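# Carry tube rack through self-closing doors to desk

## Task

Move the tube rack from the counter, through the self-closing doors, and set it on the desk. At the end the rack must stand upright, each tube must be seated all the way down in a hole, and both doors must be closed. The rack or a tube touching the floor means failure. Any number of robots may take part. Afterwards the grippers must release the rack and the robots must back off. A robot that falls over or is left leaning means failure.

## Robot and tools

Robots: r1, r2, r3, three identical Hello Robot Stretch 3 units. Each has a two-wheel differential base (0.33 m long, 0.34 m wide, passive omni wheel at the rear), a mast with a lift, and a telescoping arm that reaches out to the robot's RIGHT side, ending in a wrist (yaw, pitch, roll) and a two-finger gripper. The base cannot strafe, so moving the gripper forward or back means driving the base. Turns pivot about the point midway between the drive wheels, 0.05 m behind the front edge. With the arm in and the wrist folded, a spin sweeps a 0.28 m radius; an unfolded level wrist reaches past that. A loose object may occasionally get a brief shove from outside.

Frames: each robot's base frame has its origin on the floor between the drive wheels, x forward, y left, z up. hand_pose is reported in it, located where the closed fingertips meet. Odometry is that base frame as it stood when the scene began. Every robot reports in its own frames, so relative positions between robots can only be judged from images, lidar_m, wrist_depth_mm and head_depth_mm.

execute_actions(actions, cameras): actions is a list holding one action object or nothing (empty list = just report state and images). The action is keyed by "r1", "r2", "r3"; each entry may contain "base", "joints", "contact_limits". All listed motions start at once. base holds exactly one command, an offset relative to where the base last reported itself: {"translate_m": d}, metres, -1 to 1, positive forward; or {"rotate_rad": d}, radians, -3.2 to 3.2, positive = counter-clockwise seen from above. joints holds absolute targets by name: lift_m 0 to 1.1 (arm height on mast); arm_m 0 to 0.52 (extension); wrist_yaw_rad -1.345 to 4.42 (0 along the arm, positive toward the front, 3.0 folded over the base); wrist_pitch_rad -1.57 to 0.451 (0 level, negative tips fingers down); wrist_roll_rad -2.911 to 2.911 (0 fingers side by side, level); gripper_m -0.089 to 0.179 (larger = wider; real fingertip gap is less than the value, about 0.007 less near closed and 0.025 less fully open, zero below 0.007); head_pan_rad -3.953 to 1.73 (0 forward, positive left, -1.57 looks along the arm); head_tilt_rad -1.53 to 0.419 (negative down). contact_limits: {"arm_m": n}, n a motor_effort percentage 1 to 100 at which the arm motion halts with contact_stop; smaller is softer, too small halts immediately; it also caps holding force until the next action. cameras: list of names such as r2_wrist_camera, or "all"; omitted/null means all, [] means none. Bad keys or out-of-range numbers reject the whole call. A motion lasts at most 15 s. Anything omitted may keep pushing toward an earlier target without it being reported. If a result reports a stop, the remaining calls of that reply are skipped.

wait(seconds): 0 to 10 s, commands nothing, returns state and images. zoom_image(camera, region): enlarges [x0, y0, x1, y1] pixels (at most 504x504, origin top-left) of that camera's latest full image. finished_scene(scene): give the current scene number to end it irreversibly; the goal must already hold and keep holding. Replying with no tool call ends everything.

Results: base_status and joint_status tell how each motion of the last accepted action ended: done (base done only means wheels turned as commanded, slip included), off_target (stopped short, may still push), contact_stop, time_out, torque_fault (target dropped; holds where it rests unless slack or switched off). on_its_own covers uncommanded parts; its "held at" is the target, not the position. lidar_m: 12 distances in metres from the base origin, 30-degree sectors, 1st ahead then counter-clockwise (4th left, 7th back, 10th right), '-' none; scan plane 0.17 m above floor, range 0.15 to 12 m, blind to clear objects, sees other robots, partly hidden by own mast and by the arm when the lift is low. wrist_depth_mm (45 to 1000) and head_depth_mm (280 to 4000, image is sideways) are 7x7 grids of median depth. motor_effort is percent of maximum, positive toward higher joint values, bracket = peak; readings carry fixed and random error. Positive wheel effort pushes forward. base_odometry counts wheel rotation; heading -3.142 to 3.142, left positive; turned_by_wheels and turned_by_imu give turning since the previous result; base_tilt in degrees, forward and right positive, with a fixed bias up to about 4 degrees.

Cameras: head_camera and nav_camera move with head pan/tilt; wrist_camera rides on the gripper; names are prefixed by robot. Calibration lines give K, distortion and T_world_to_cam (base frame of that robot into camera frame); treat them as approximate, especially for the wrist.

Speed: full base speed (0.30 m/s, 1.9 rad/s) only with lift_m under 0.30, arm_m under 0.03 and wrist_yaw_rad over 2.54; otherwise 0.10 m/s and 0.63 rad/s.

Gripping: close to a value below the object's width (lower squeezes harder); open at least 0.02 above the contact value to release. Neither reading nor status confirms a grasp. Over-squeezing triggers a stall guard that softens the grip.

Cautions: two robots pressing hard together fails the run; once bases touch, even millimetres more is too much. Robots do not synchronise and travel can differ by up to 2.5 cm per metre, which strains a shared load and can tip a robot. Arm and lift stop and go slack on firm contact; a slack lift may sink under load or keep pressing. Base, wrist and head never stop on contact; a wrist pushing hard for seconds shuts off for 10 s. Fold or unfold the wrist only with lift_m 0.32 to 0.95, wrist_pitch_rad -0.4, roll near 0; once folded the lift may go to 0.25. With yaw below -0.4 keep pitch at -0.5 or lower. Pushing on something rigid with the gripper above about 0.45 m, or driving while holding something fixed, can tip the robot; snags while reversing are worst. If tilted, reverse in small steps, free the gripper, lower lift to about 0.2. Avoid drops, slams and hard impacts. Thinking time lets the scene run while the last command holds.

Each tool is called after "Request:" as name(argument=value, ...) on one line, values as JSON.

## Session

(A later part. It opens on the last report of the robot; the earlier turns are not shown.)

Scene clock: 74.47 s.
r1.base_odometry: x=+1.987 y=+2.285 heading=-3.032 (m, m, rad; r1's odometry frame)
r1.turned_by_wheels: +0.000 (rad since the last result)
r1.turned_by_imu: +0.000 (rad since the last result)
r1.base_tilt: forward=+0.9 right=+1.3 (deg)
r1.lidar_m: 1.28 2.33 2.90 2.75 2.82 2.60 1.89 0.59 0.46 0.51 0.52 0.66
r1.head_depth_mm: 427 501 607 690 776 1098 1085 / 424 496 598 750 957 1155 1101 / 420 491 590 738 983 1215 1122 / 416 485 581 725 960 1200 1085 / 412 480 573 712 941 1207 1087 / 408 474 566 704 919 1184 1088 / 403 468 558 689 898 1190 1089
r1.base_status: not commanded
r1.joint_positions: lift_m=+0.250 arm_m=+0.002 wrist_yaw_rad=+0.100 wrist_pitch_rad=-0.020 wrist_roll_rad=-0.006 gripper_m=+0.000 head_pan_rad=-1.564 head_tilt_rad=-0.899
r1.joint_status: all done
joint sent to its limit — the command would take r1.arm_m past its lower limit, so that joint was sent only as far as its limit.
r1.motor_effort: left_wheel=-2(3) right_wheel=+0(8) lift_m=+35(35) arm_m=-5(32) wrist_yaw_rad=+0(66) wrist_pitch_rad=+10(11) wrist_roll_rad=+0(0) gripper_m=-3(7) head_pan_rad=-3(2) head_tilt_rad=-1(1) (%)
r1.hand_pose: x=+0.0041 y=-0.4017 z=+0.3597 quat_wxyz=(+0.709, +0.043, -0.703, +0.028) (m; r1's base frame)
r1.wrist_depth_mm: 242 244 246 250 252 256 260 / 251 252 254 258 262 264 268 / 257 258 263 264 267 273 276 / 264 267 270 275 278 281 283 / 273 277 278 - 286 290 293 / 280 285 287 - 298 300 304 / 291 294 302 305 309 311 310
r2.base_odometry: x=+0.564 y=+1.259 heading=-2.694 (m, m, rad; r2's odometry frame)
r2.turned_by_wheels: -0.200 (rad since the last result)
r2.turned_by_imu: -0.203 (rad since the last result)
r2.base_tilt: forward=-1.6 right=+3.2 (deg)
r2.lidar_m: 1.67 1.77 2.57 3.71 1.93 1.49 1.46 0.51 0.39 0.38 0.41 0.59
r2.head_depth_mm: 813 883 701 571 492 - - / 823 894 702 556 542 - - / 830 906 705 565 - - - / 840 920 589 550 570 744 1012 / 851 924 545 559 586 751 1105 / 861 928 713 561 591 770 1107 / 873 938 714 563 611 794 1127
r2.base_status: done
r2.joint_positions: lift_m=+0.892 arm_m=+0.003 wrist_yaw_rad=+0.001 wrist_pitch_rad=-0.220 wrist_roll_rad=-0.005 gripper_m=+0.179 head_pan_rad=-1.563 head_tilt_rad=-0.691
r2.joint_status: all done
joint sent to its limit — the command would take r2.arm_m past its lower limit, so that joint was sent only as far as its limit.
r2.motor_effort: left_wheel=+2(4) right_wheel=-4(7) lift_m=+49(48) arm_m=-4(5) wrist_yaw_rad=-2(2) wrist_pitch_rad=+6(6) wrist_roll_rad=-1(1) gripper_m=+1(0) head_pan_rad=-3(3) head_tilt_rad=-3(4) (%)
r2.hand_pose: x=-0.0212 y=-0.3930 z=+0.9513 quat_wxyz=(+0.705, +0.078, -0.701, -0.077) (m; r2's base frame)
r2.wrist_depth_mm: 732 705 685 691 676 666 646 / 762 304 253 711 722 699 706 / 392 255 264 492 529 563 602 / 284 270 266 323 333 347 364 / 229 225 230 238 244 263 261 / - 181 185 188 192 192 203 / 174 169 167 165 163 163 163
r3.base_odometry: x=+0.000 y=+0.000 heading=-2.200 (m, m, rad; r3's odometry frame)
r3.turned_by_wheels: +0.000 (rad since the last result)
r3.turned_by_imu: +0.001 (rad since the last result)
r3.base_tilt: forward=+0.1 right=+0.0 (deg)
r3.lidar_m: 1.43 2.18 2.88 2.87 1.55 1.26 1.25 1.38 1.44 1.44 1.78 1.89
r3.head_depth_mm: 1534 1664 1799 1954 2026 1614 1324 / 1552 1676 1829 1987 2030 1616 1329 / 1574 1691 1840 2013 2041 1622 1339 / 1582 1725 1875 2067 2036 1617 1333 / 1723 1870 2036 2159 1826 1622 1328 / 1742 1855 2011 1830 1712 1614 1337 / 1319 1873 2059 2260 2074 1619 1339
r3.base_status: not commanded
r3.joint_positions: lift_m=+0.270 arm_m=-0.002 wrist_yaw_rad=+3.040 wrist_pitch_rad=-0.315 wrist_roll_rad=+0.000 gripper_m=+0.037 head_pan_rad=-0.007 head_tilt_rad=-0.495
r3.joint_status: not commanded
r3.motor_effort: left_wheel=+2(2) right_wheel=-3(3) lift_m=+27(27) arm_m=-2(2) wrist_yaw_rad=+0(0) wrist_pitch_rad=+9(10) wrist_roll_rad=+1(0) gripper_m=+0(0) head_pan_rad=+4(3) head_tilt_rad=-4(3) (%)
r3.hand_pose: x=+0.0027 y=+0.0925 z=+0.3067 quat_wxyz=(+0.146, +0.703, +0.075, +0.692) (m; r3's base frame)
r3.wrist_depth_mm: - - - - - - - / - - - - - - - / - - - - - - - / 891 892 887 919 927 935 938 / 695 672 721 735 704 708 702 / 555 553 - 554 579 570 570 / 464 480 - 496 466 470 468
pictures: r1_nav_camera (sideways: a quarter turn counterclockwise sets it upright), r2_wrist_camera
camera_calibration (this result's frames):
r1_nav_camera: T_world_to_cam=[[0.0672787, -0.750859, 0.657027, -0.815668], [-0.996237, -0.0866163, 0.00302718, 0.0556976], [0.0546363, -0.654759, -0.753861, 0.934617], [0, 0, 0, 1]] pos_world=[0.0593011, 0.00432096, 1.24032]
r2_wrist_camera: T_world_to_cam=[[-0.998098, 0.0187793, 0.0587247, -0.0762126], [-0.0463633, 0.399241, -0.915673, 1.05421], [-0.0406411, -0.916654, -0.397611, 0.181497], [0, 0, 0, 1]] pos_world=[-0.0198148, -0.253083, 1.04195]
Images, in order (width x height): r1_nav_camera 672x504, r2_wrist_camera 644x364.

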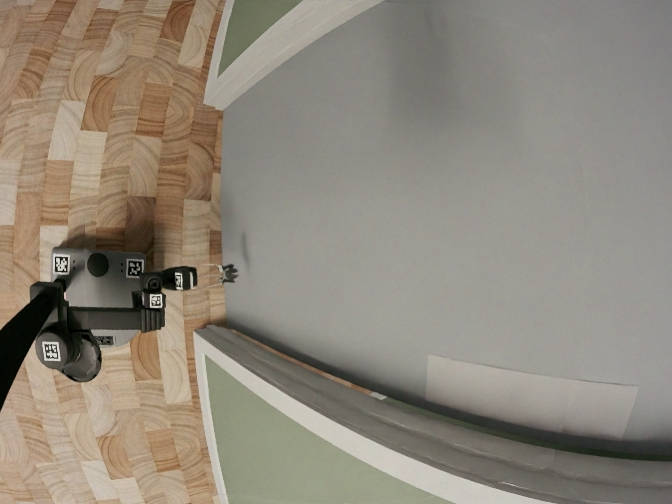

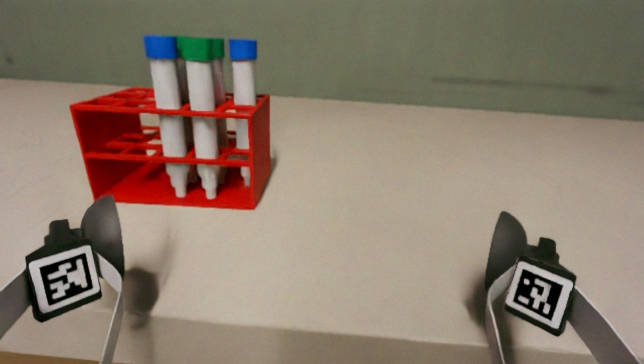

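Request:
execute_actions(actions=[{"r1":{"base":{"translate_m":0.07},"joints":{"lift_m":0.29,"wrist_yaw_rad":-0.15}},"r2":{"base":{"translate_m":0.105}}}], cameras=["r2_wrist_camera"])

Request:
execute_actions(actions=[{"r1":{"joints":{"arm_m":0.5,"head_pan_rad":-3.1},"contact_limits":{"arm_m":70}},"r2":{"joints":{"arm_m":0.09}}}], cameras=["r2_wrist_camera"])

Request:
execute_actions(actions=[{"r1":{"base":{"rotate_rad":1.57},"joints":{"arm_m":0.0,"wrist_yaw_rad":2.7,"wrist_pitch_rad":-0.4}}}], cameras=[])

Request:
execute_actions(actions=[{"r1":{"base":{"translate_m":-0.6}}}], cameras=["r1_nav_camera"])

Scene clock: 78.80 s.
r1.base_odometry: x=+1.918 y=+2.277 heading=-3.032 (m, m, rad; r1's odometry frame)
r1.turned_by_wheels: +0.000 (rad since the last result)
r1.turned_by_imu: -0.001 (rad since the last result)
r1.base_tilt: forward=+0.9 right=+1.4 (deg)
r1.lidar_m: 1.27 2.26 2.90 2.75 2.81 2.66 1.87 0.58 0.49 0.47 0.48 0.63
r1.head_depth_mm: 379 443 531 666 848 1085 1082 / 378 441 530 661 880 1179 1102 / 376 440 528 657 877 1207 - / 375 438 526 654 868 1183 1105 / 374 436 524 652 866 1187 1088 / 373 435 520 647 854 1185 1087 / 372 433 518 644 852 1176 1089
r1.base_status: done
r1.joint_positions: lift_m=+0.290 arm_m=+0.002 wrist_yaw_rad=-0.148 wrist_pitch_rad=-0.020 wrist_roll_rad=-0.006 gripper_m=+0.000 head_pan_rad=-1.564 head_tilt_rad=-0.899
r1.joint_status: all done
r1.motor_effort: left_wheel=-1(4) right_wheel=-1(3) lift_m=+44(50) arm_m=-4(4) wrist_yaw_rad=-2(3) wrist_pitch_rad=+9(9) wrist_roll_rad=+0(0) gripper_m=-2(1) head_pan_rad=-2(3) head_tilt_rad=-1(1) (%)
r1.hand_pose: x=-0.0593 y=-0.4001 z=+0.3994 quat_wxyz=(+0.707, -0.045, -0.703, -0.060) (m; r1's base frame)
r1.wrist_depth_mm: 185 192 203 215 229 244 253 / 189 197 210 222 236 253 260 / 194 203 215 228 244 260 263 / 199 208 220 235 254 271 268 / 204 215 227 - 259 282 267 / 210 221 230 - 272 292 272 / 216 227 247 260 280 302 279
r2.base_odometry: x=+0.469 y=+1.214 heading=-2.694 (m, m, rad; r2's odometry frame)
r2.turned_by_wheels: +0.000 (rad since the last result)
r2.turned_by_imu: +0.000 (rad since the last result)
r2.base_tilt: forward=-1.6 right=+3.2 (deg)
r2.lidar_m: 1.56 1.66 2.42 3.70 2.06 1.59 1.56 0.52 0.40 0.39 0.42 0.60
r2.head_depth_mm: 820 888 699 571 495 - - / 828 900 677 555 555 - - / 838 914 525 557 - - - / 848 920 708 550 583 761 1105 / 858 925 711 576 594 767 1107 / 870 930 714 561 609 788 1131 / 879 945 717 563 623 811 1130
r2.base_status: done
r2.joint_positions: lift_m=+0.892 arm_m=+0.003 wrist_yaw_rad=+0.001 wrist_pitch_rad=-0.220 wrist_roll_rad=-0.005 gripper_m=+0.179 head_pan_rad=-1.563 head_tilt_rad=-0.691
r2.joint_status: not commanded
r2.motor_effort: left_wheel=+1(5) right_wheel=-3(5) lift_m=+48(48) arm_m=-4(4) wrist_yaw_rad=-2(2) wrist_pitch_rad=+6(6) wrist_roll_rad=-1(1) gripper_m=+1(0) head_pan_rad=-2(3) head_tilt_rad=-5(4) (%)
r2.hand_pose: x=-0.0212 y=-0.3930 z=+0.9513 quat_wxyz=(+0.705, +0.078, -0.701, -0.077) (m; r2's base frame)
r2.wrist_depth_mm: 715 714 711 681 681 674 665 / 777 740 728 236 709 717 715 / 414 447 380 250 465 554 598 / 290 301 287 274 314 344 359 / 230 225 231 237 245 263 259 / - 180 184 187 193 191 203 / 186 182 176 173 170 169 169
r3.base_odometry: x=+0.000 y=+0.000 heading=-2.200 (m, m, rad; r3's odometry frame)
r3.turned_by_wheels: +0.000 (rad since the last result)
r3.turned_by_imu: +0.001 (rad since the last result)
r3.base_tilt: forward=+0.1 right=+0.0 (deg)
r3.lidar_m: 1.46 1.47 2.89 2.87 1.55 1.26 1.25 1.38 1.44 1.44 1.78 1.89
r3.head_depth_mm: 1530 1651 1799 1964 2026 1599 1333 / 1562 1669 1821 1992 2013 1607 1332 / 1570 1694 1829 2027 2032 1607 1331 / 1577 1717 1871 2072 2047 1623 1339 / 1681 1809 1982 2153 1898 1614 1339 / 1692 1829 2002 1779 1737 1621 1340 / 1671 1807 1997 2231 2060 1615 1341
r3.base_status: not commanded
r3.joint_positions: lift_m=+0.270 arm_m=-0.002 wrist_yaw_rad=+3.040 wrist_pitch_rad=-0.315 wrist_roll_rad=+0.000 gripper_m=+0.037 head_pan_rad=-0.007 head_tilt_rad=-0.495
r3.joint_status: not commanded
r3.motor_effort: left_wheel=+1(2) right_wheel=-4(4) lift_m=+27(27) arm_m=-2(1) wrist_yaw_rad=-1(0) wrist_pitch_rad=+10(9) wrist_roll_rad=+0(0) gripper_m=+0(0) head_pan_rad=+4(4) head_tilt_rad=-3(3) (%)
r3.hand_pose: x=+0.0027 y=+0.0925 z=+0.3067 quat_wxyz=(+0.146, +0.703, +0.075, +0.692) (m; r3's base frame)
r3.wrist_depth_mm: - - - - - - - / - - - - - - - / - - - - - - - / 901 890 912 921 920 932 960 / 683 706 717 731 704 703 712 / 549 560 - 561 580 564 572 / 461 482 - 499 466 472 465
pictures: r2_wrist_camera
camera_calibration (this result's frames):
r2_wrist_camera: T_world_to_cam=[[-0.998098, 0.0187793, 0.0587248, -0.0762128], [-0.0463635, 0.399241, -0.915673, 1.05421], [-0.0406411, -0.916654, -0.397611, 0.181497], [0, 0, 0, 1]] pos_world=[-0.0198148, -0.253083, 1.04195]
Images, in order (width x height): r2_wrist_camera 644x364.

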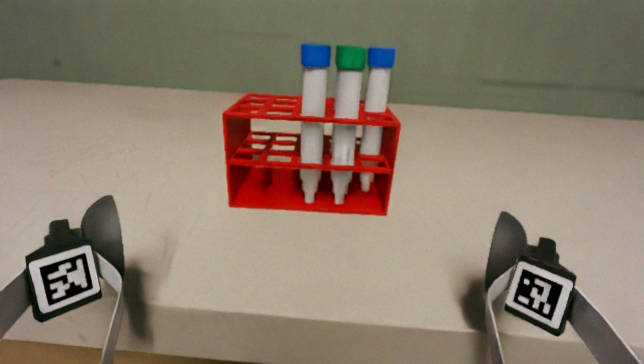

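Scene clock: 83.83 s.
r1.base_odometry: x=+1.918 y=+2.277 heading=-3.034 (m, m, rad; r1's odometry frame)
r1.turned_by_wheels: -0.002 (rad since the last result)
r1.turned_by_imu: -0.262 (rad since the last result)
r1.base_tilt: forward=+1.0 right=+1.5 (deg)
r1.lidar_m: 0.74 2.24 2.52 2.74 1.58 2.62 2.09 0.86 0.49 0.52 0.63 0.64
r1.head_depth_mm: 2446 2530 1998 1647 1408 1218 1098 / 2365 2530 1980 1647 1411 1228 - / 1861 2489 2002 1649 1408 1247 - / 1856 2413 2003 1659 1399 1228 - / 1863 2385 2013 1659 1412 1230 1123 / 2129 2378 2023 1660 1417 1230 1119 / 2068 2297 2030 1662 1419 1230 1108
r1.base_status: not commanded
r1.joint_positions: lift_m=+0.290 arm_m=+0.499 wrist_yaw_rad=-0.249 wrist_pitch_rad=-0.025 wrist_roll_rad=-0.006 gripper_m=+0.000 head_pan_rad=-3.094 head_tilt_rad=-0.899
r1.joint_status: all done
r1.on_its_own: left_wheel is at rest, and its effort (-28) is outside its rest range (-18 to +18); right_wheel is at rest, and its effort (+29) is outside its rest range (-18 to +18); arm_m is at rest, and its effort (+15) is outside its rest range (-14 to +14); wrist_yaw_rad is at rest, and its effort (+100) is outside its rest range (-12 to +12)
r1.motor_effort: left_wheel=-28(31) right_wheel=+29(35) lift_m=+39(44) arm_m=+15(47) wrist_yaw_rad=+100(100) wrist_pitch_rad=+12(27) wrist_roll_rad=+0(0) gripper_m=-8(11) head_pan_rad=-3(46) head_tilt_rad=+0(1) (%)
r1.contact_limits: arm_m 64 (drawing in: default 29, maximum 47; extending or still: default 39, maximum 64)
r1.hand_pose: x=-0.0843 y=-0.8916 z=+0.3983 quat_wxyz=(+0.703, -0.078, -0.700, -0.097) (m; r1's base frame)
r1.wrist_depth_mm: - - - - 714 568 475 / - - - - 742 583 475 / - - - - 755 586 483 / - - - - 763 602 492 / - - - - 786 604 504 / 896 875 875 - 736 622 517 / 678 676 685 675 671 608 515
r2.base_odometry: x=+0.469 y=+1.214 heading=-2.694 (m, m, rad; r2's odometry frame)
r2.turned_by_wheels: +0.000 (rad since the last result)
r2.turned_by_imu: +0.000 (rad since the last result)
r2.base_tilt: forward=-1.6 right=+3.3 (deg)
r2.lidar_m: 1.56 1.66 2.41 3.72 2.07 1.60 1.56 0.52 0.40 0.39 0.42 0.60
r2.head_depth_mm: 819 891 700 - - 743 926 / 828 901 677 - - 757 957 / 838 914 525 - - 763 996 / 849 923 708 549 587 747 1104 / 860 924 710 543 592 767 1108 / 871 932 713 561 609 788 1126 / 880 946 715 563 622 813 1131
r2.base_status: not commanded
r2.joint_positions: lift_m=+0.892 arm_m=+0.090 wrist_yaw_rad=+0.001 wrist_pitch_rad=-0.220 wrist_roll_rad=-0.005 gripper_m=+0.179 head_pan_rad=-1.563 head_tilt_rad=-0.691
r2.joint_status: all done
r2.motor_effort: left_wheel=+1(2) right_wheel=-3(3) lift_m=+48(48) arm_m=+3(3) wrist_yaw_rad=-2(1) wrist_pitch_rad=+6(6) wrist_roll_rad=-1(1) gripper_m=+0(0) head_pan_rad=-2(3) head_tilt_rad=-4(4) (%)
r2.hand_pose: x=-0.0212 y=-0.4795 z=+0.9513 quat_wxyz=(+0.705, +0.078, -0.701, -0.077) (m; r2's base frame)
r2.wrist_depth_mm: 655 625 623 598 610 588 574 / 665 651 651 145 170 629 615 / 420 434 213 158 186 553 602 / 288 290 191 167 194 346 357 / 230 225 204 180 212 261 258 / - 179 182 185 185 192 203 / 147 151 153 155 158 160 163
r3.base_odometry: x=+0.000 y=+0.000 heading=-2.200 (m, m, rad; r3's odometry frame)
r3.turned_by_wheels: +0.000 (rad since the last result)
r3.turned_by_imu: +0.001 (rad since the last result)
r3.base_tilt: forward=+0.1 right=+0.0 (deg)
r3.lidar_m: 1.44 1.45 2.88 2.86 1.55 1.26 1.25 1.38 1.44 1.44 1.78 1.89
r3.head_depth_mm: 1531 1654 1800 1961 2043 1604 1324 / 1555 1677 1823 1979 2036 1610 1332 / 1578 1687 1832 2008 2042 1629 1326 / 1584 1723 1872 2056 2044 1613 1332 / 1883 2022 2184 2368 1864 1627 1334 / 1841 1987 2162 2243 1739 1632 1336 / 1763 1927 2072 2268 2061 1628 1340
r3.base_status: not commanded
r3.joint_positions: lift_m=+0.270 arm_m=-0.002 wrist_yaw_rad=+3.040 wrist_pitch_rad=-0.315 wrist_roll_rad=+0.000 gripper_m=+0.037 head_pan_rad=-0.007 head_tilt_rad=-0.495
r3.joint_status: not commanded
r3.motor_effort: left_wheel=+2(2) right_wheel=-3(3) lift_m=+28(27) arm_m=-1(2) wrist_yaw_rad=+0(0) wrist_pitch_rad=+10(9) wrist_roll_rad=+0(1) gripper_m=+1(0) head_pan_rad=+5(4) head_tilt_rad=-3(3) (%)
r3.hand_pose: x=+0.0027 y=+0.0925 z=+0.3067 quat_wxyz=(+0.146, +0.703, +0.075, +0.692) (m; r3's base frame)
r3.wrist_depth_mm: - - - - - - - / - - - - - - - / - - - - - - - / 913 904 914 921 928 924 963 / 691 677 713 731 701 703 700 / 548 557 - 568 579 564 569 / 463 482 - 502 472 472 474
pictures: r2_wrist_camera
camera_calibration (this result's frames):
r2_wrist_camera: T_world_to_cam=[[-0.998098, 0.0187802, 0.0587248, -0.0745873], [-0.046363, 0.399241, -0.915673, 1.08876], [-0.0406419, -0.916654, -0.397611, 0.102171], [0, 0, 0, 1]] pos_world=[-0.0198149, -0.339621, 1.04195]
Images, in order (width x height): r2_wrist_camera 644x364.

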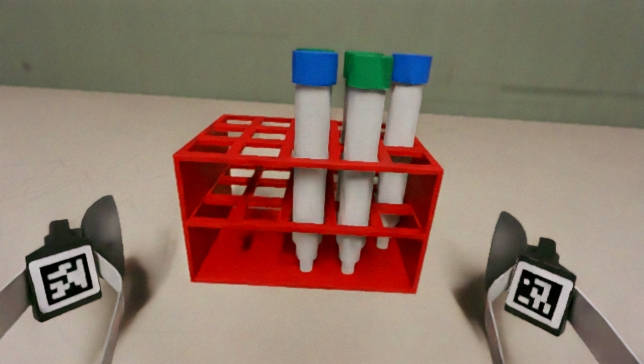

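Scene clock: 89.70 s.
torque_fault: r1.wrist_yaw_rad switched itself off since the last result.
r1.base_odometry: x=+1.918 y=+2.277 heading=-1.464 (m, m, rad; r1's odometry frame)
r1.turned_by_wheels: +1.570 (rad since the last result)
r1.turned_by_imu: +0.330 (rad since the last result)
r1.base_tilt: forward=+0.9 right=+1.4 (deg)
r1.lidar_m: 1.73 2.52 2.81 1.57 1.50 2.41 1.50 0.57 0.42 0.47 0.60 0.76
r1.head_depth_mm: 1553 2252 1994 1653 1408 1226 1098 / 1920 2215 2007 1652 1412 1225 - / 2010 2292 2010 1656 1416 1250 - / 2029 2328 2009 1661 1415 1224 - / 1919 2047 1899 1662 1410 1228 1122 / 1243 1297 1345 1400 1360 1227 1118 / 922 952 978 999 1028 1051 1044
r1.base_status: done
r1.joint_positions: lift_m=+0.290 arm_m=+0.335 wrist_yaw_rad=-0.850 wrist_pitch_rad=-0.427 wrist_roll_rad=-0.004 gripper_m=+0.000 head_pan_rad=-3.097 head_tilt_rad=-0.896
r1.joint_status: arm_m contact_stop (moved -0.163 of -0.499); wrist_yaw_rad torque_fault (moved -0.601 of +2.949); the others done
joint sent to its limit — the command would take r1.arm_m past its lower limit, so that joint was sent only as far as its limit.
r1.on_its_own: arm_m is slack since a contact_stop, until your next command for it (your +0.000 is given up); wrist_yaw_rad is off since a torque_fault, and then holds where it rests, not at your +2.700
r1.motor_effort: left_wheel=-3(83) right_wheel=-1(63) lift_m=+38(44) arm_m=+0(34) wrist_yaw_rad=+1(100) wrist_pitch_rad=+13(22) wrist_roll_rad=-2(6) gripper_m=-3(14) head_pan_rad=-1(2) head_tilt_rad=-2(3) (%)
r1.hand_pose: x=-0.1892 y=-0.6277 z=+0.3007 quat_wxyz=(+0.569, -0.147, -0.690, -0.422) (m; r1's base frame)
r1.wrist_depth_mm: - 59 922 738 608 521 455 / - 61 - 804 651 549 479 / - 64 887 827 693 584 494 / - 67 698 703 681 613 300 / - 70 588 632 575 579 68 / - 74 95 - 501 465 - / - 79 415 431 435 110 -
r2.base_odometry: x=+0.469 y=+1.214 heading=-2.694 (m, m, rad; r2's odometry frame)
r2.turned_by_wheels: +0.000 (rad since the last result)
r2.turned_by_imu: +0.000 (rad since the last result)
r2.base_tilt: forward=-1.6 right=+3.3 (deg)
r2.lidar_m: 1.57 1.67 2.41 3.71 2.07 1.59 1.56 0.52 0.40 0.39 0.42 0.60
r2.head_depth_mm: 819 889 701 - - 743 924 / 828 900 677 - - 756 954 / 837 915 525 - - 761 994 / 849 921 707 549 587 746 1104 / 857 923 712 544 592 766 1107 / 869 932 714 561 609 787 1126 / 881 944 716 563 622 811 1132
r2.base_status: not commanded
r2.joint_positions: lift_m=+0.892 arm_m=+0.090 wrist_yaw_rad=+0.001 wrist_pitch_rad=-0.220 wrist_roll_rad=-0.005 gripper_m=+0.179 head_pan_rad=-1.563 head_tilt_rad=-0.691
r2.joint_status: not commanded
r2.motor_effort: left_wheel=+1(2) right_wheel=-3(4) lift_m=+48(48) arm_m=+3(3) wrist_yaw_rad=-2(2) wrist_pitch_rad=+6(6) wrist_roll_rad=-1(1) gripper_m=+1(1) head_pan_rad=-3(2) head_tilt_rad=-4(5) (%)
r2.hand_pose: x=-0.0212 y=-0.4795 z=+0.9513 quat_wxyz=(+0.705, +0.078, -0.701, -0.077) (m; r2's base frame)
r2.wrist_depth_mm: 626 638 627 604 596 596 585 / 677 658 651 146 171 626 608 / 418 438 213 157 186 565 592 / 288 292 190 167 194 348 361 / 233 224 204 180 213 261 256 / - 179 183 185 187 192 202 / 148 150 153 156 158 160 165
r3.base_odometry: x=+0.000 y=+0.000 heading=-2.200 (m, m, rad; r3's odometry frame)
r3.turned_by_wheels: +0.000 (rad since the last result)
r3.turned_by_imu: +0.002 (rad since the last result)
r3.base_tilt: forward=+0.1 right=+0.0 (deg)
r3.lidar_m: 1.37 2.20 2.88 2.87 1.55 1.26 1.25 1.38 1.44 1.44 1.79 1.89
r3.head_depth_mm: 1530 1653 1785 1945 2037 1606 1328 / 1554 1684 1822 1971 2038 1606 1336 / 1570 1699 1852 2019 2044 1615 1338 / 1586 1709 1864 2031 1914 1615 1330 / 1766 1884 2059 1495 1728 1616 1338 / 1170 1898 2094 2287 2064 1612 1340 / 1778 1909 2076 2268 2050 1627 1341
r3.base_status: not commanded
r3.joint_positions: lift_m=+0.270 arm_m=-0.002 wrist_yaw_rad=+3.040 wrist_pitch_rad=-0.315 wrist_roll_rad=+0.000 gripper_m=+0.037 head_pan_rad=-0.007 head_tilt_rad=-0.495
r3.joint_status: not commanded
r3.motor_effort: left_wheel=+2(1) right_wheel=-3(3) lift_m=+27(28) arm_m=-2(1) wrist_yaw_rad=-1(0) wrist_pitch_rad=+9(10) wrist_roll_rad=+0(1) gripper_m=+0(0) head_pan_rad=+4(3) head_tilt_rad=-3(4) (%)
r3.hand_pose: x=+0.0027 y=+0.0925 z=+0.3067 quat_wxyz=(+0.146, +0.703, +0.075, +0.692) (m; r3's base frame)
r3.wrist_depth_mm: - - - - - - - / - - - - - - - / - - - - - - - / 905 920 932 927 901 939 929 / 680 689 724 729 700 697 708 / 552 557 - 564 594 563 566 / 462 482 - 505 464 472 474
pictures: none
No camera images: the call's "cameras" was empty. Leave "cameras" out to get every camera's image.

not run: a stop came earlier in this reply.

Request:
execute_actions(actions=[{"r1":{"joints":{"head_pan_rad":-1.57}},"r2":{"joints":{"arm_m":0.155}}}], cameras=["r1_nav_camera","r2_wrist_camera"])

Scene clock: 91.93 s.
r1.base_odometry: x=+1.918 y=+2.277 heading=-1.464 (m, m, rad; r1's odometry frame)
r1.turned_by_wheels: +0.000 (rad since the last result)
r1.turned_by_imu: +0.000 (rad since the last result)
r1.base_tilt: forward=+0.9 right=+1.3 (deg)
r1.lidar_m: 1.73 2.52 2.81 1.57 1.50 2.41 1.50 0.57 0.42 0.47 0.60 0.76
r1.head_depth_mm: 363 391 448 542 740 1095 1077 / 498 594 555 607 752 1100 1083 / 490 573 690 862 1003 1227 1101 / 487 567 680 847 1080 1226 1108 / 481 560 669 830 1094 1230 1089 / 476 553 660 813 1068 1232 1089 / 471 545 650 800 1038 1236 1089
r1.base_status: not commanded
r1.joint_positions: lift_m=+0.290 arm_m=+0.335 wrist_yaw_rad=-0.850 wrist_pitch_rad=-0.427 wrist_roll_rad=-0.004 gripper_m=+0.000 head_pan_rad=-1.577 head_tilt_rad=-0.896
r1.joint_status: all done
r1.on_its_own: arm_m is slack since a contact_stop, until your next command for it (your +0.000 is given up); wrist_yaw_rad is off since a torque_fault, and then holds where it rests, not at your +2.700
r1.motor_effort: left_wheel=-2(1) right_wheel=-1(1) lift_m=+38(38) arm_m=+0(0) wrist_yaw_rad=+1(1) wrist_pitch_rad=+12(12) wrist_roll_rad=-2(2) gripper_m=-2(2) head_pan_rad=+3(44) head_tilt_rad=-2(3) (%)
r1.hand_pose: x=-0.1892 y=-0.6277 z=+0.3007 quat_wxyz=(+0.569, -0.147, -0.690, -0.422) (m; r1's base frame)
r1.wrist_depth_mm: - 59 933 728 619 518 458 / - 61 - 811 661 548 479 / - 64 888 827 697 579 496 / - 67 698 698 682 612 300 / - 70 580 623 585 582 68 / - 74 95 - 502 470 - / - 79 413 431 429 110 -
r2.base_odometry: x=+0.469 y=+1.214 heading=-2.694 (m, m, rad; r2's odometry frame)
r2.turned_by_wheels: +0.000 (rad since the last result)
r2.turned_by_imu: +0.000 (rad since the last result)
r2.base_tilt: forward=-1.6 right=+3.2 (deg)
r2.lidar_m: 1.56 1.66 2.42 3.71 2.07 1.60 1.57 0.52 0.40 0.39 0.42 0.60
r2.head_depth_mm: 819 891 729 - 580 688 925 / 829 902 732 - 592 706 959 / 837 913 522 - 605 725 994 / 848 919 682 542 582 745 1103 / 861 924 724 560 593 766 1105 / 869 931 714 561 609 790 1130 / 881 943 716 563 622 812 1130
r2.base_status: not commanded
r2.joint_positions: lift_m=+0.892 arm_m=+0.155 wrist_yaw_rad=+0.001 wrist_pitch_rad=-0.220 wrist_roll_rad=-0.005 gripper_m=+0.179 head_pan_rad=-1.563 head_tilt_rad=-0.691
r2.joint_status: all done
r2.motor_effort: left_wheel=+1(2) right_wheel=-3(4) lift_m=+48(48) arm_m=+4(3) wrist_yaw_rad=-2(1) wrist_pitch_rad=+6(6) wrist_roll_rad=+0(1) gripper_m=+0(0) head_pan_rad=-2(4) head_tilt_rad=-5(5) (%)
r2.hand_pose: x=-0.0212 y=-0.5445 z=+0.9513 quat_wxyz=(+0.705, +0.078, -0.701, -0.077) (m; r2's base frame)
r2.wrist_depth_mm: 576 558 561 551 545 534 514 / 616 597 613 94 96 556 562 / 421 440 459 101 99 533 579 / 287 276 138 110 121 345 358 / 228 111 146 112 114 125 259 / - 121 139 122 138 118 202 / 147 143 149 142 145 156 163
r3.base_odometry: x=+0.000 y=+0.000 heading=-2.200 (m, m, rad; r3's odometry frame)
r3.turned_by_wheels: +0.000 (rad since the last result)
r3.turned_by_imu: +0.001 (rad since the last result)
r3.base_tilt: forward=+0.1 right=+0.0 (deg)
r3.lidar_m: 1.37 2.20 2.88 2.87 1.55 1.26 1.25 1.38 1.44 1.43 1.77 1.89
r3.head_depth_mm: 1536 1650 1786 1960 2028 1616 1332 / 1560 1673 1811 1997 2055 1608 1334 / 1564 1689 1844 2024 2038 1614 1332 / 1586 1720 1860 2013 1894 1607 1336 / 1767 1886 2038 1499 1737 1618 1333 / 1172 1898 2070 2266 2055 1618 1339 / 1772 1910 2095 2288 2050 1623 1336
r3.base_status: not commanded
r3.joint_positions: lift_m=+0.270 arm_m=-0.002 wrist_yaw_rad=+3.040 wrist_pitch_rad=-0.315 wrist_roll_rad=+0.000 gripper_m=+0.037 head_pan_rad=-0.007 head_tilt_rad=-0.495
r3.joint_status: not commanded
r3.motor_effort: left_wheel=+1(2) right_wheel=-3(3) lift_m=+27(27) arm_m=-2(2) wrist_yaw_rad=+0(0) wrist_pitch_rad=+9(9) wrist_roll_rad=+0(1) gripper_m=+0(1) head_pan_rad=+4(4) head_tilt_rad=-3(3) (%)
r3.hand_pose: x=+0.0027 y=+0.0925 z=+0.3067 quat_wxyz=(+0.146, +0.703, +0.075, +0.692) (m; r3's base frame)
r3.wrist_depth_mm: - - - - - - - / - - - - - - - / - - - - - - - / 900 915 921 915 923 932 956 / 693 701 728 723 711 706 719 / 554 554 - 563 579 559 571 / 467 480 - 504 471 473 467
pictures: r1_nav_camera (sideways: a quarter turn counterclockwise sets it upright), r2_wrist_camera
camera_calibration (this result's frames):
r1_nav_camera: T_world_to_cam=[[0.0576021, -0.749776, 0.659179, -0.818413], [-0.997271, -0.0737525, 0.00325715, 0.0554045], [0.046174, -0.657568, -0.751979, 0.932221], [0, 0, 0, 1]] pos_world=[0.0593513, 0.0034579, 1.24031]
r2_wrist_camera: T_world_to_cam=[[-0.998098, 0.0187793, 0.0587246, -0.0733671], [-0.0463632, 0.399241, -0.915673, 1.1147], [-0.0406409, -0.916654, -0.397611, 0.0426046], [0, 0, 0, 1]] pos_world=[-0.0198148, -0.404603, 1.04195]
Images, in order (width x height): r1_nav_camera 672x504, r2_wrist_camera 644x364.

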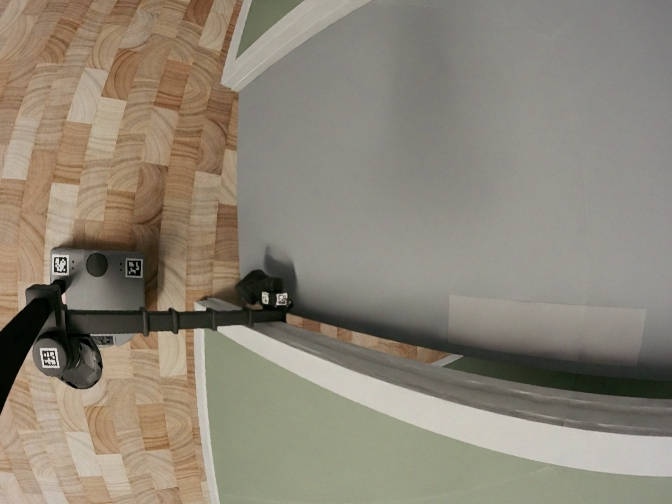

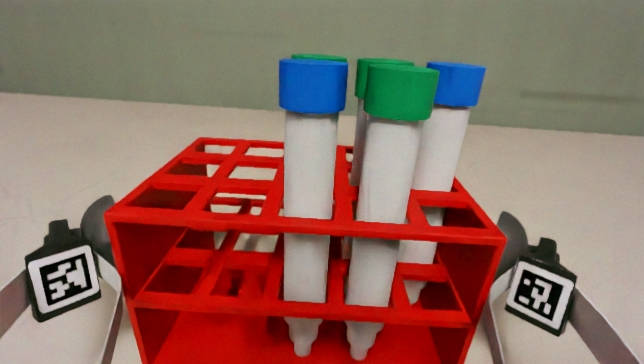

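Request:
execute_actions(actions=[{"r1":{"joints":{"arm_m":0.5,"lift_m":0.33},"contact_limits":{"arm_m":60}},"r2":{"joints":{"gripper_m":0.112}}}], cameras=["r1_nav_camera","r2_wrist_camera"])

Request:
wait(seconds=4)

Request:
execute_actions(actions=[{"r1":{"joints":{"wrist_pitch_rad":-1.5}}}], cameras=["r1_nav_camera"])

Request:
execute_actions(actions=[{"r1":{"joints":{"wrist_yaw_rad":0,"arm_m":0.05}}}], cameras=["r1_nav_camera"])

Scene clock: 95.17 s.
r1.base_odometry: x=+1.918 y=+2.277 heading=-1.464 (m, m, rad; r1's odometry frame)
r1.turned_by_wheels: +0.000 (rad since the last result)
r1.turned_by_imu: -0.005 (rad since the last result)
r1.base_tilt: forward=+1.0 right=+1.4 (deg)
r1.lidar_m: 1.70 2.51 2.82 1.57 1.50 2.41 1.52 0.58 0.42 0.47 0.60 0.76
r1.head_depth_mm: 364 391 449 543 741 1092 1080 / 509 598 556 607 754 1101 1097 / 495 580 696 864 1270 1228 1103 / 491 574 685 849 1185 1225 1106 / 485 564 674 836 1101 1228 1087 / 480 557 664 821 1068 1229 1094 / 474 551 654 805 1046 1234 1091
r1.base_status: not commanded
r1.joint_positions: lift_m=+0.330 arm_m=+0.420 wrist_yaw_rad=-1.354 wrist_pitch_rad=-0.416 wrist_roll_rad=-0.009 gripper_m=+0.000 head_pan_rad=-1.574 head_tilt_rad=-0.896
r1.joint_status: arm_m contact_stop (moved +0.084 of +0.165); the others done
r1.on_its_own: arm_m is slack since a contact_stop, until your next command for it (your +0.500 is given up); wrist_yaw_rad is off since a torque_fault, and then holds where it rests, not at your +2.700
r1.motor_effort: left_wheel=-5(28) right_wheel=-1(12) lift_m=+41(65) arm_m=+7(75) wrist_yaw_rad=+1(1) wrist_pitch_rad=+8(43) wrist_roll_rad=+2(5) gripper_m=-4(5) head_pan_rad=+2(4) head_tilt_rad=-2(3) (%)
r1.contact_limits: arm_m 60 (drawing in: default 29, maximum 47; extending or still: default 39, maximum 64)
r1.hand_pose: x=-0.2408 y=-0.6127 z=+0.3430 quat_wxyz=(+0.450, -0.317, -0.629, -0.549) (m; r1's base frame)
r1.wrist_depth_mm: 654 609 577 556 523 173 95 / 706 675 632 587 564 164 93 / 796 736 698 660 573 155 90 / 771 770 745 697 489 147 67 / 633 643 648 - 415 141 65 / 540 543 558 - 288 135 63 / 472 476 476 476 388 99 62
r2.base_odometry: x=+0.469 y=+1.214 heading=-2.694 (m, m, rad; r2's odometry frame)
r2.turned_by_wheels: +0.000 (rad since the last result)
r2.turned_by_imu: +0.000 (rad since the last result)
r2.base_tilt: forward=-1.6 right=+3.3 (deg)
r2.lidar_m: 1.57 1.66 2.41 3.71 2.07 1.59 1.57 0.52 0.40 0.39 0.42 0.60
r2.head_depth_mm: 820 891 727 - 579 688 922 / 829 901 729 - 592 706 960 / 836 913 551 - 605 724 996 / 848 921 736 550 581 747 1103 / 858 924 711 559 592 766 1105 / 867 931 712 562 608 789 1124 / 882 945 716 562 621 810 1131
r2.base_status: not commanded
r2.joint_positions: lift_m=+0.892 arm_m=+0.155 wrist_yaw_rad=+0.001 wrist_pitch_rad=-0.219 wrist_roll_rad=-0.005 gripper_m=+0.116 head_pan_rad=-1.563 head_tilt_rad=-0.691
r2.joint_status: gripper_m off_target (ended at +0.116, target +0.112)
r2.motor_effort: left_wheel=+1(1) right_wheel=-3(3) lift_m=+48(48) arm_m=+3(4) wrist_yaw_rad=-1(2) wrist_pitch_rad=+6(6) wrist_roll_rad=-1(1) gripper_m=-21(100) head_pan_rad=-2(2) head_tilt_rad=-4(4) (%)
r2.hand_pose: x=-0.0213 y=-0.5445 z=+0.9514 quat_wxyz=(+0.705, +0.078, -0.701, -0.077) (m; r2's base frame)
r2.wrist_depth_mm: 581 580 555 541 535 530 520 / 611 605 593 100 116 559 551 / 417 443 466 107 125 551 577 / 290 145 138 114 131 343 364 / 227 139 170 121 127 252 257 / - 153 167 129 134 - 203 / 149 147 149 147 149 158 164
r3.base_odometry: x=+0.000 y=+0.000 heading=-2.200 (m, m, rad; r3's odometry frame)
r3.turned_by_wheels: +0.000 (rad since the last result)
r3.turned_by_imu: +0.001 (rad since the last result)
r3.base_tilt: forward=+0.1 right=+0.1 (deg)
r3.lidar_m: 1.37 2.21 2.88 2.86 1.55 1.27 1.26 1.38 1.44 1.44 1.78 1.89
r3.head_depth_mm: 1532 1653 1786 1957 2040 1614 1328 / 1546 1685 1810 1994 2052 1607 1333 / 1564 1707 1843 2015 2036 1617 1331 / 1586 1715 1863 2039 1904 1610 1334 / 1773 1884 2047 1481 1735 1629 1334 / 1167 1892 2097 2302 2058 1616 1344 / 1762 1910 2075 2278 2057 1634 1338
r3.base_status: not commanded
r3.joint_positions: lift_m=+0.270 arm_m=-0.002 wrist_yaw_rad=+3.040 wrist_pitch_rad=-0.315 wrist_roll_rad=+0.000 gripper_m=+0.037 head_pan_rad=-0.007 head_tilt_rad=-0.495
r3.joint_status: not commanded
r3.motor_effort: left_wheel=+2(2) right_wheel=-3(4) lift_m=+27(28) arm_m=-1(3) wrist_yaw_rad=+0(0) wrist_pitch_rad=+9(10) wrist_roll_rad=+0(0) gripper_m=+0(1) head_pan_rad=+4(3) head_tilt_rad=-4(3) (%)
r3.hand_pose: x=+0.0027 y=+0.0925 z=+0.3067 quat_wxyz=(+0.146, +0.703, +0.075, +0.692) (m; r3's base frame)
r3.wrist_depth_mm: - - - - - - - / - - - - - - - / - - - - - - - / 906 901 937 912 917 934 957 / 669 681 724 732 699 704 717 / 559 548 - 552 587 563 563 / 462 479 - 500 471 470 465
pictures: r1_nav_camera (sideways: a quarter turn counterclockwise sets it upright), r2_wrist_camera
camera_calibration (this result's frames):
r1_nav_camera: T_world_to_cam=[[0.0596823, -0.749519, 0.659286, -0.818566], [-0.997063, -0.0765184, 0.0032686, 0.0553883], [0.0479976, -0.657545, -0.751885, 0.932087], [0, 0, 0, 1]] pos_world=[0.0593414, 0.00359682, 1.24031]
r2_wrist_camera: T_world_to_cam=[[-0.99809, 0.0192437, 0.0587054, -0.0732081], [-0.0461774, 0.398871, -0.915843, 1.11477], [-0.0410401, -0.916805, -0.397221, 0.0421415], [0, 0, 0, 1]] pos_world=[-0.0198614, -0.404607, 1.042]
Images, in order (width x height): r1_nav_camera 672x504, r2_wrist_camera 644x364.

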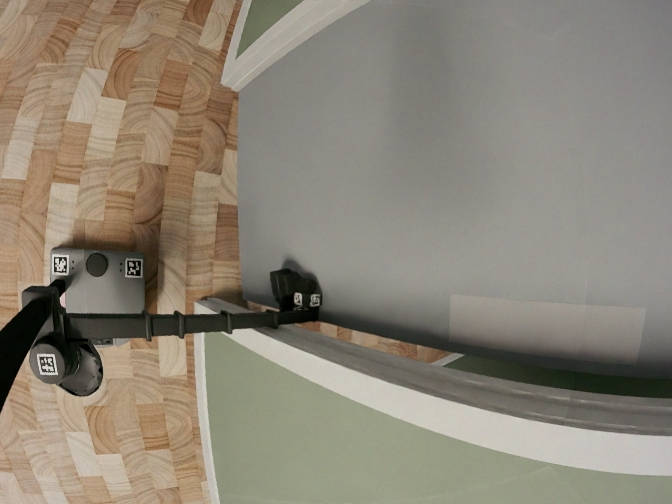

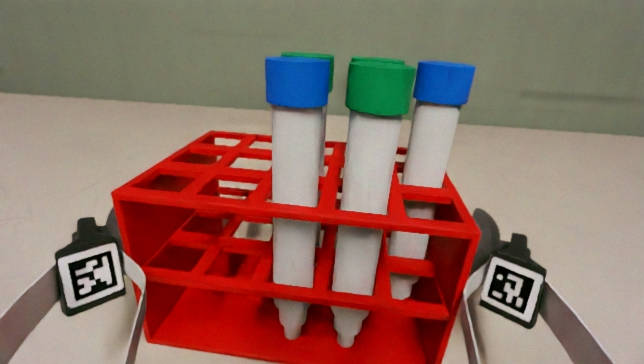

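not run: a stop came earlier in this reply.

not run: a stop came earlier in this reply.

not run: a stop came earlier in this reply.

Request:
execute_actions(actions=[{"r1":{"base":{"translate_m":0.2},"joints":{"arm_m":0.40}},"r2":{"joints":{"gripper_m":0.179}}}], cameras=["r1_nav_camera"])

Scene clock: 98.97 s.
r1.base_odometry: x=+1.939 y=+2.078 heading=-1.466 (m, m, rad; r1's odometry frame)
r1.turned_by_wheels: -0.001 (rad since the last result)
r1.turned_by_imu: -0.143 (rad since the last result)
r1.base_tilt: forward=+1.0 right=+1.4 (deg)
r1.lidar_m: 1.08 2.26 2.84 2.72 2.76 2.61 2.09 0.66 0.50 0.55 0.55 0.65
r1.head_depth_mm: 497 594 732 695 821 1156 1080 / 485 570 694 884 1038 1172 1091 / 474 555 669 822 1215 1224 1105 / 463 540 646 803 1106 1226 1105 / 451 525 626 771 1004 1218 1088 / 442 511 605 742 957 1204 1092 / 431 496 586 714 912 1188 1092
r1.base_status: done
r1.joint_positions: lift_m=+0.330 arm_m=+0.399 wrist_yaw_rad=-1.346 wrist_pitch_rad=-0.392 wrist_roll_rad=-0.001 gripper_m=+0.000 head_pan_rad=-1.574 head_tilt_rad=-0.896
r1.joint_status: all done
r1.on_its_own: wrist_yaw_rad is off since a torque_fault, and then holds where it rests, not at your +2.700; right_wheel is at rest, and its effort (+28) is outside its rest range (-18 to +18)
r1.motor_effort: left_wheel=-18(22) right_wheel=+28(31) lift_m=+41(41) arm_m=+13(13) wrist_yaw_rad=+1(1) wrist_pitch_rad=-3(8) wrist_roll_rad=-4(4) gripper_m=-5(8) head_pan_rad=+3(3) head_tilt_rad=-3(2) (%)
r1.hand_pose: x=-0.2433 y=-0.5945 z=+0.3486 quat_wxyz=(+0.457, -0.324, -0.628, -0.541) (m; r1's base frame)
r1.wrist_depth_mm: - 73 623 630 97 94 83 / - 75 686 676 105 100 89 / - 74 737 724 114 107 96 / - 74 773 764 125 112 106 / - 73 130 186 137 120 122 / - 72 112 - 153 133 145 / - 69 174 467 170 151 167
r2.base_odometry: x=+0.469 y=+1.214 heading=-2.694 (m, m, rad; r2's odometry frame)
r2.turned_by_wheels: +0.000 (rad since the last result)
r2.turned_by_imu: +0.000 (rad since the last result)
r2.base_tilt: forward=-1.6 right=+3.3 (deg)
r2.lidar_m: 1.56 1.66 2.42 3.73 2.07 1.60 1.56 0.52 0.40 0.39 0.42 0.60
r2.head_depth_mm: 821 889 728 - 580 689 923 / 826 902 729 - 592 707 959 / 837 911 535 - 606 725 993 / 848 920 735 543 582 747 1103 / 859 925 724 560 590 766 1106 / 869 931 715 561 608 791 1128 / 883 946 714 563 622 811 1131
r2.base_status: not commanded
r2.joint_positions: lift_m=+0.892 arm_m=+0.155 wrist_yaw_rad=+0.001 wrist_pitch_rad=-0.219 wrist_roll_rad=-0.005 gripper_m=+0.179 head_pan_rad=-1.563 head_tilt_rad=-0.691
r2.joint_status: all done
r2.motor_effort: left_wheel=+1(1) right_wheel=-3(3) lift_m=+48(48) arm_m=+3(4) wrist_yaw_rad=-1(1) wrist_pitch_rad=+6(6) wrist_roll_rad=-1(1) gripper_m=+1(90) head_pan_rad=-2(3) head_tilt_rad=-4(4) (%)
r2.hand_pose: x=-0.0213 y=-0.5446 z=+0.9514 quat_wxyz=(+0.705, +0.078, -0.701, -0.077) (m; r2's base frame)
r2.wrist_depth_mm: 569 573 566 538 537 535 524 / 603 597 607 99 116 550 557 / 421 442 469 106 125 565 583 / 287 150 137 114 131 344 363 / 229 138 170 121 130 254 257 / - 152 166 129 138 182 204 / 147 147 150 147 149 160 163
r3.base_odometry: x=+0.000 y=+0.000 heading=-2.200 (m, m, rad; r3's odometry frame)
r3.turned_by_wheels: +0.000 (rad since the last result)
r3.turned_by_imu: +0.001 (rad since the last result)
r3.base_tilt: forward=+0.1 right=+0.0 (deg)
r3.lidar_m: 1.43 2.20 2.89 2.87 1.54 1.26 1.25 1.38 1.43 1.44 1.78 1.89
r3.head_depth_mm: 1536 1662 1789 1950 2039 1616 1331 / 1556 1671 1817 1978 2041 1608 1330 / 1572 1689 1838 2031 2041 1619 1339 / 1590 1718 1878 2055 2057 1608 1333 / 1753 1898 2067 2224 1867 1613 1339 / 1753 1914 2064 1708 1720 1615 1339 / 1711 1866 2015 2248 2050 1625 1338
r3.base_status: not commanded
r3.joint_positions: lift_m=+0.270 arm_m=-0.002 wrist_yaw_rad=+3.040 wrist_pitch_rad=-0.315 wrist_roll_rad=+0.000 gripper_m=+0.037 head_pan_rad=-0.007 head_tilt_rad=-0.495
r3.joint_status: not commanded
r3.motor_effort: left_wheel=+2(1) right_wheel=-3(4) lift_m=+28(27) arm_m=-2(2) wrist_yaw_rad=+0(0) wrist_pitch_rad=+9(9) wrist_roll_rad=+0(0) gripper_m=+0(0) head_pan_rad=+4(4) head_tilt_rad=-3(3) (%)
r3.hand_pose: x=+0.0027 y=+0.0925 z=+0.3067 quat_wxyz=(+0.146, +0.703, +0.075, +0.692) (m; r3's base frame)
r3.wrist_depth_mm: - - - - - - - / - - - - - - - / - - - - - - - / 908 912 913 931 935 931 940 / 691 679 727 735 704 710 711 / 556 562 - 559 574 566 568 / 460 477 - 497 472 471 472
pictures: r1_nav_camera (sideways: a quarter turn counterclockwise sets it upright)
camera_calibration (this result's frames):
r1_nav_camera: T_world_to_cam=[[0.0596823, -0.74952, 0.659286, -0.818565], [-0.997063, -0.0765184, 0.00326858, 0.0553883], [0.0479976, -0.657545, -0.751885, 0.932088], [0, 0, 0, 1]] pos_world=[0.0593414, 0.00359683, 1.24031]
Images, in order (width x height): r1_nav_camera 672x504.

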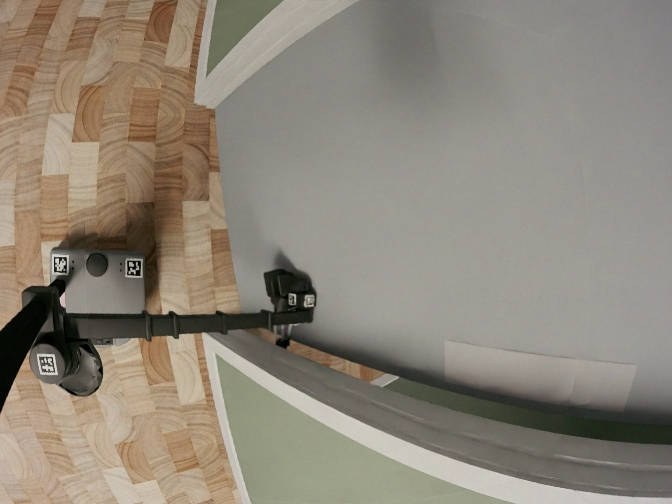

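Nearly out; pitch down and retract.

Request:
execute_actions(actions=[{"r1":{"base":{"translate_m":0.06},"joints":{"wrist_pitch_rad":-1.3,"arm_m":0.44},"contact_limits":{"arm_m":60}}}], cameras=[])

Request:
execute_actions(actions=[{"r1":{"joints":{"arm_m":0.01,"wrist_yaw_rad":-1.0}}}], cameras=["r1_nav_camera"])

Scene clock: 101.10 s.
r1.base_odometry: x=+1.945 y=+2.019 heading=-1.467 (m, m, rad; r1's odometry frame)
r1.turned_by_wheels: -0.001 (rad since the last result)
r1.turned_by_imu: -0.179 (rad since the last result)
r1.base_tilt: forward=+0.9 right=+1.4 (deg)
r1.lidar_m: 0.73 2.20 2.49 2.75 1.58 2.65 2.12 0.87 0.51 0.56 0.55 0.59
r1.head_depth_mm: 486 514 565 673 974 1227 1079 / 555 1628 1817 774 942 1193 1094 / 516 607 734 898 1329 1227 1104 / 493 573 686 851 1180 1231 1101 / 471 545 645 790 1017 1214 1085 / 450 519 608 734 927 1184 1086 / 432 493 575 687 854 1134 1092
r1.base_status: done
r1.joint_positions: lift_m=+0.330 arm_m=+0.438 wrist_yaw_rad=-1.348 wrist_pitch_rad=-1.290 wrist_roll_rad=-0.005 gripper_m=+0.000 head_pan_rad=-1.574 head_tilt_rad=-0.896
r1.joint_status: all done
r1.on_its_own: wrist_yaw_rad is held at -1.346, not at your +2.700, since a torque_fault; right_wheel is at rest, and its effort (+21) is outside its rest range (-18 to +18); arm_m is at rest, and its effort (+25) is outside its rest range (-14 to +14)
r1.motor_effort: left_wheel=-15(17) right_wheel=+21(26) lift_m=+36(40) arm_m=+25(28) wrist_yaw_rad=+3(12) wrist_pitch_rad=-4(19) wrist_roll_rad=+0(6) gripper_m=-3(7) head_pan_rad=+3(3) head_tilt_rad=-2(2) (%)
r1.contact_limits: arm_m 60 (drawing in: default 29, maximum 47; extending or still: default 39, maximum 64)
r1.hand_pose: x=-0.0681 y=-0.5935 z=+0.2160 quat_wxyz=(+0.178, -0.019, -0.706, -0.685) (m; r1's base frame)
r1.wrist_depth_mm: 88 385 388 156 138 130 405 / - 117 385 213 184 254 398 / - 108 379 356 324 392 397 / - 101 231 377 384 387 389 / - 94 180 - 379 382 387 / - 88 136 - 372 375 379 / - 82 174 363 367 370 374
r2.base_odometry: x=+0.469 y=+1.214 heading=-2.694 (m, m, rad; r2's odometry frame)
r2.turned_by_wheels: +0.000 (rad since the last result)
r2.turned_by_imu: +0.000 (rad since the last result)
r2.base_tilt: forward=-1.6 right=+3.2 (deg)
r2.lidar_m: 1.56 1.66 2.41 3.71 2.07 1.60 1.57 0.52 0.40 0.39 0.42 0.60
r2.head_depth_mm: 819 889 728 - 579 688 924 / 829 899 730 - 593 705 958 / 838 913 548 - 606 725 995 / 848 922 735 542 581 745 1108 / 858 925 725 559 592 767 1109 / 869 929 712 561 608 789 1122 / 879 946 715 563 622 812 1129
r2.base_status: not commanded
r2.joint_positions: lift_m=+0.892 arm_m=+0.155 wrist_yaw_rad=+0.001 wrist_pitch_rad=-0.219 wrist_roll_rad=-0.005 gripper_m=+0.179 head_pan_rad=-1.563 head_tilt_rad=-0.691
r2.joint_status: not commanded
r2.motor_effort: left_wheel=+1(2) right_wheel=-3(3) lift_m=+48(47) arm_m=+3(3) wrist_yaw_rad=-1(1) wrist_pitch_rad=+6(6) wrist_roll_rad=-1(0) gripper_m=+0(0) head_pan_rad=-3(3) head_tilt_rad=-5(5) (%)
r2.hand_pose: x=-0.0213 y=-0.5446 z=+0.9514 quat_wxyz=(+0.705, +0.078, -0.701, -0.077) (m; r2's base frame)
r2.wrist_depth_mm: 582 556 565 541 527 532 519 / 613 611 584 98 117 559 558 / 419 439 464 106 126 565 582 / 286 150 137 113 132 346 359 / 230 138 170 120 129 252 259 / - 153 165 128 138 183 202 / 148 148 150 147 149 160 163
r3.base_odometry: x=+0.000 y=+0.000 heading=-2.200 (m, m, rad; r3's odometry frame)
r3.turned_by_wheels: +0.000 (rad since the last result)
r3.turned_by_imu: +0.001 (rad since the last result)
r3.base_tilt: forward=+0.1 right=+0.1 (deg)
r3.lidar_m: 1.59 1.45 2.89 2.86 1.55 1.26 1.25 1.38 1.44 1.44 1.78 1.89
r3.head_depth_mm: 1529 1654 1783 1954 2006 1615 1335 / 1556 1674 1815 1991 2018 1605 1334 / 1571 1695 1853 2015 2028 1615 1330 / 1592 1727 1887 2068 2045 1613 1342 / 1774 1910 2094 2278 1911 1622 1343 / 1772 1918 2078 2198 1805 1623 1341 / 1753 1879 2020 2201 1991 1617 1342
r3.base_status: not commanded
r3.joint_positions: lift_m=+0.270 arm_m=-0.002 wrist_yaw_rad=+3.040 wrist_pitch_rad=-0.315 wrist_roll_rad=+0.000 gripper_m=+0.037 head_pan_rad=-0.007 head_tilt_rad=-0.495
r3.joint_status: not commanded
r3.motor_effort: left_wheel=+2(2) right_wheel=-3(3) lift_m=+28(28) arm_m=-2(2) wrist_yaw_rad=-1(0) wrist_pitch_rad=+10(9) wrist_roll_rad=+0(0) gripper_m=+1(0) head_pan_rad=+4(4) head_tilt_rad=-3(3) (%)
r3.hand_pose: x=+0.0027 y=+0.0925 z=+0.3067 quat_wxyz=(+0.146, +0.703, +0.075, +0.692) (m; r3's base frame)
r3.wrist_depth_mm: - - - - - - - / - - - - - - - / - - - - - - - / 876 914 921 930 918 928 920 / 692 675 720 728 692 704 720 / 554 551 - 558 584 562 568 / 463 482 - 504 468 466 471
pictures: none
No camera images: the call's "cameras" was empty. Leave "cameras" out to get every camera's image.

Scene clock: 105.47 s.
r1.base_odometry: x=+1.945 y=+2.019 heading=-1.466 (m, m, rad; r1's odometry frame)
r1.turned_by_wheels: +0.001 (rad since the last result)
r1.turned_by_imu: +0.001 (rad since the last result)
r1.base_tilt: forward=+0.9 right=+1.4 (deg)
r1.lidar_m: 0.73 2.20 2.49 2.73 1.59 2.65 2.13 0.86 0.51 0.48 0.48 0.54
r1.head_depth_mm: 440 502 566 670 966 1222 1078 / 431 507 621 749 932 1186 1099 / 418 490 592 743 1002 1225 - / 405 472 566 702 929 1205 1120 / 392 456 541 667 866 1172 1086 / 381 439 519 633 811 1133 1090 / 370 425 498 604 763 1038 1088
r1.base_status: not commanded
r1.joint_positions: lift_m=+0.330 arm_m=+0.010 wrist_yaw_rad=-1.001 wrist_pitch_rad=-1.300 wrist_roll_rad=-0.005 gripper_m=+0.000 head_pan_rad=-1.574 head_tilt_rad=-0.896
r1.joint_status: all done
r1.motor_effort: left_wheel=-1(16) right_wheel=-1(23) lift_m=+36(36) arm_m=-5(22) wrist_yaw_rad=+2(19) wrist_pitch_rad=+1(8) wrist_roll_rad=+0(17) gripper_m=-2(2) head_pan_rad=+3(4) head_tilt_rad=-3(2) (%)
r1.hand_pose: x=-0.0596 y=-0.1795 z=+0.2155 quat_wxyz=(+0.290, +0.107, -0.698, -0.646) (m; r1's base frame)
r1.wrist_depth_mm: 379 381 391 391 395 399 403 / 376 384 379 385 392 393 400 / 368 375 381 385 - - - / 368 369 373 376 - - - / 358 364 367 - - - - / 354 361 363 - - - - / 352 354 358 - - - -
r2.base_odometry: x=+0.469 y=+1.214 heading=-2.694 (m, m, rad; r2's odometry frame)
r2.turned_by_wheels: +0.000 (rad since the last result)
r2.turned_by_imu: +0.000 (rad since the last result)
r2.base_tilt: forward=-1.6 right=+3.2 (deg)
r2.lidar_m: 1.56 1.66 2.41 3.71 2.07 1.60 1.56 0.52 0.40 0.39 0.42 0.60
r2.head_depth_mm: 817 891 729 - 580 688 926 / 827 901 730 - 593 705 955 / 839 911 537 - 605 725 997 / 847 920 735 542 582 746 1106 / 860 926 725 560 591 767 1107 / 869 932 713 562 608 789 1125 / 880 945 716 563 621 810 1129
r2.base_status: not commanded
r2.joint_positions: lift_m=+0.892 arm_m=+0.155 wrist_yaw_rad=+0.001 wrist_pitch_rad=-0.219 wrist_roll_rad=-0.005 gripper_m=+0.179 head_pan_rad=-1.563 head_tilt_rad=-0.691
r2.joint_status: not commanded
r2.motor_effort: left_wheel=+2(1) right_wheel=-4(4) lift_m=+48(48) arm_m=+3(3) wrist_yaw_rad=-1(1) wrist_pitch_rad=+6(6) wrist_roll_rad=-1(1) gripper_m=+0(1) head_pan_rad=-3(2) head_tilt_rad=-4(4) (%)
r2.hand_pose: x=-0.0213 y=-0.5446 z=+0.9514 quat_wxyz=(+0.705, +0.078, -0.701, -0.077) (m; r2's base frame)
r2.wrist_depth_mm: 581 569 553 548 542 534 521 / 618 598 581 99 118 567 562 / 420 437 461 107 127 547 579 / 288 150 137 113 132 346 360 / 230 138 171 121 128 253 258 / - 153 165 129 137 183 202 / 147 148 149 147 149 159 163
r3.base_odometry: x=+0.000 y=+0.000 heading=-2.200 (m, m, rad; r3's odometry frame)
r3.turned_by_wheels: +0.000 (rad since the last result)
r3.turned_by_imu: +0.001 (rad since the last result)
r3.base_tilt: forward=+0.1 right=+0.1 (deg)
r3.lidar_m: 1.59 1.45 2.89 2.86 1.54 1.26 1.25 1.39 1.44 1.44 1.78 1.89
r3.head_depth_mm: 1541 1654 1794 1958 2038 1609 1333 / 1553 1679 1808 1984 2033 1617 1326 / 1578 1691 1851 2029 2032 1622 1335 / 1591 1715 1867 2059 2058 1606 1337 / 1687 1816 1997 2174 1904 1616 1332 / 1703 1833 2005 1757 1804 1617 1334 / 1696 1834 1998 2178 1989 1621 1344
r3.base_status: not commanded
r3.joint_positions: lift_m=+0.270 arm_m=-0.002 wrist_yaw_rad=+3.040 wrist_pitch_rad=-0.315 wrist_roll_rad=+0.000 gripper_m=+0.037 head_pan_rad=-0.007 head_tilt_rad=-0.495
r3.joint_status: not commanded
r3.motor_effort: left_wheel=+2(2) right_wheel=-3(4) lift_m=+28(27) arm_m=-2(2) wrist_yaw_rad=+0(0) wrist_pitch_rad=+10(9) wrist_roll_rad=+0(0) gripper_m=+1(0) head_pan_rad=+5(3) head_tilt_rad=-3(3) (%)
r3.hand_pose: x=+0.0027 y=+0.0925 z=+0.3067 quat_wxyz=(+0.146, +0.703, +0.075, +0.692) (m; r3's base frame)
r3.wrist_depth_mm: - - - - - - - / - - - - - - - / - - - - - - - / 934 918 903 933 903 951 953 / 673 688 729 733 699 714 701 / 556 551 - 559 590 563 566 / 461 482 - 509 469 472 472
pictures: r1_nav_camera (sideways: a quarter turn counterclockwise sets it upright)
camera_calibration (this result's frames):
r1_nav_camera: T_world_to_cam=[[0.0596822, -0.74952, 0.659286, -0.818565], [-0.997063, -0.0765182, 0.00326859, 0.0553883], [0.0479976, -0.657545, -0.751885, 0.932088], [0, 0, 0, 1]] pos_world=[0.0593414, 0.00359682, 1.24031]
Images, in order (width x height): r1_nav_camera 672x504.

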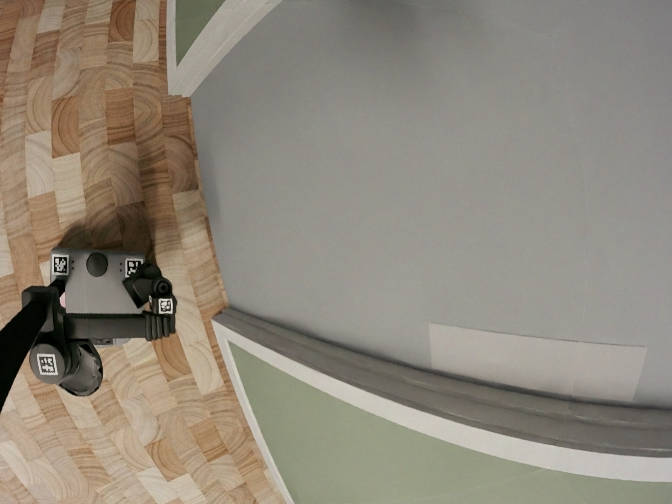

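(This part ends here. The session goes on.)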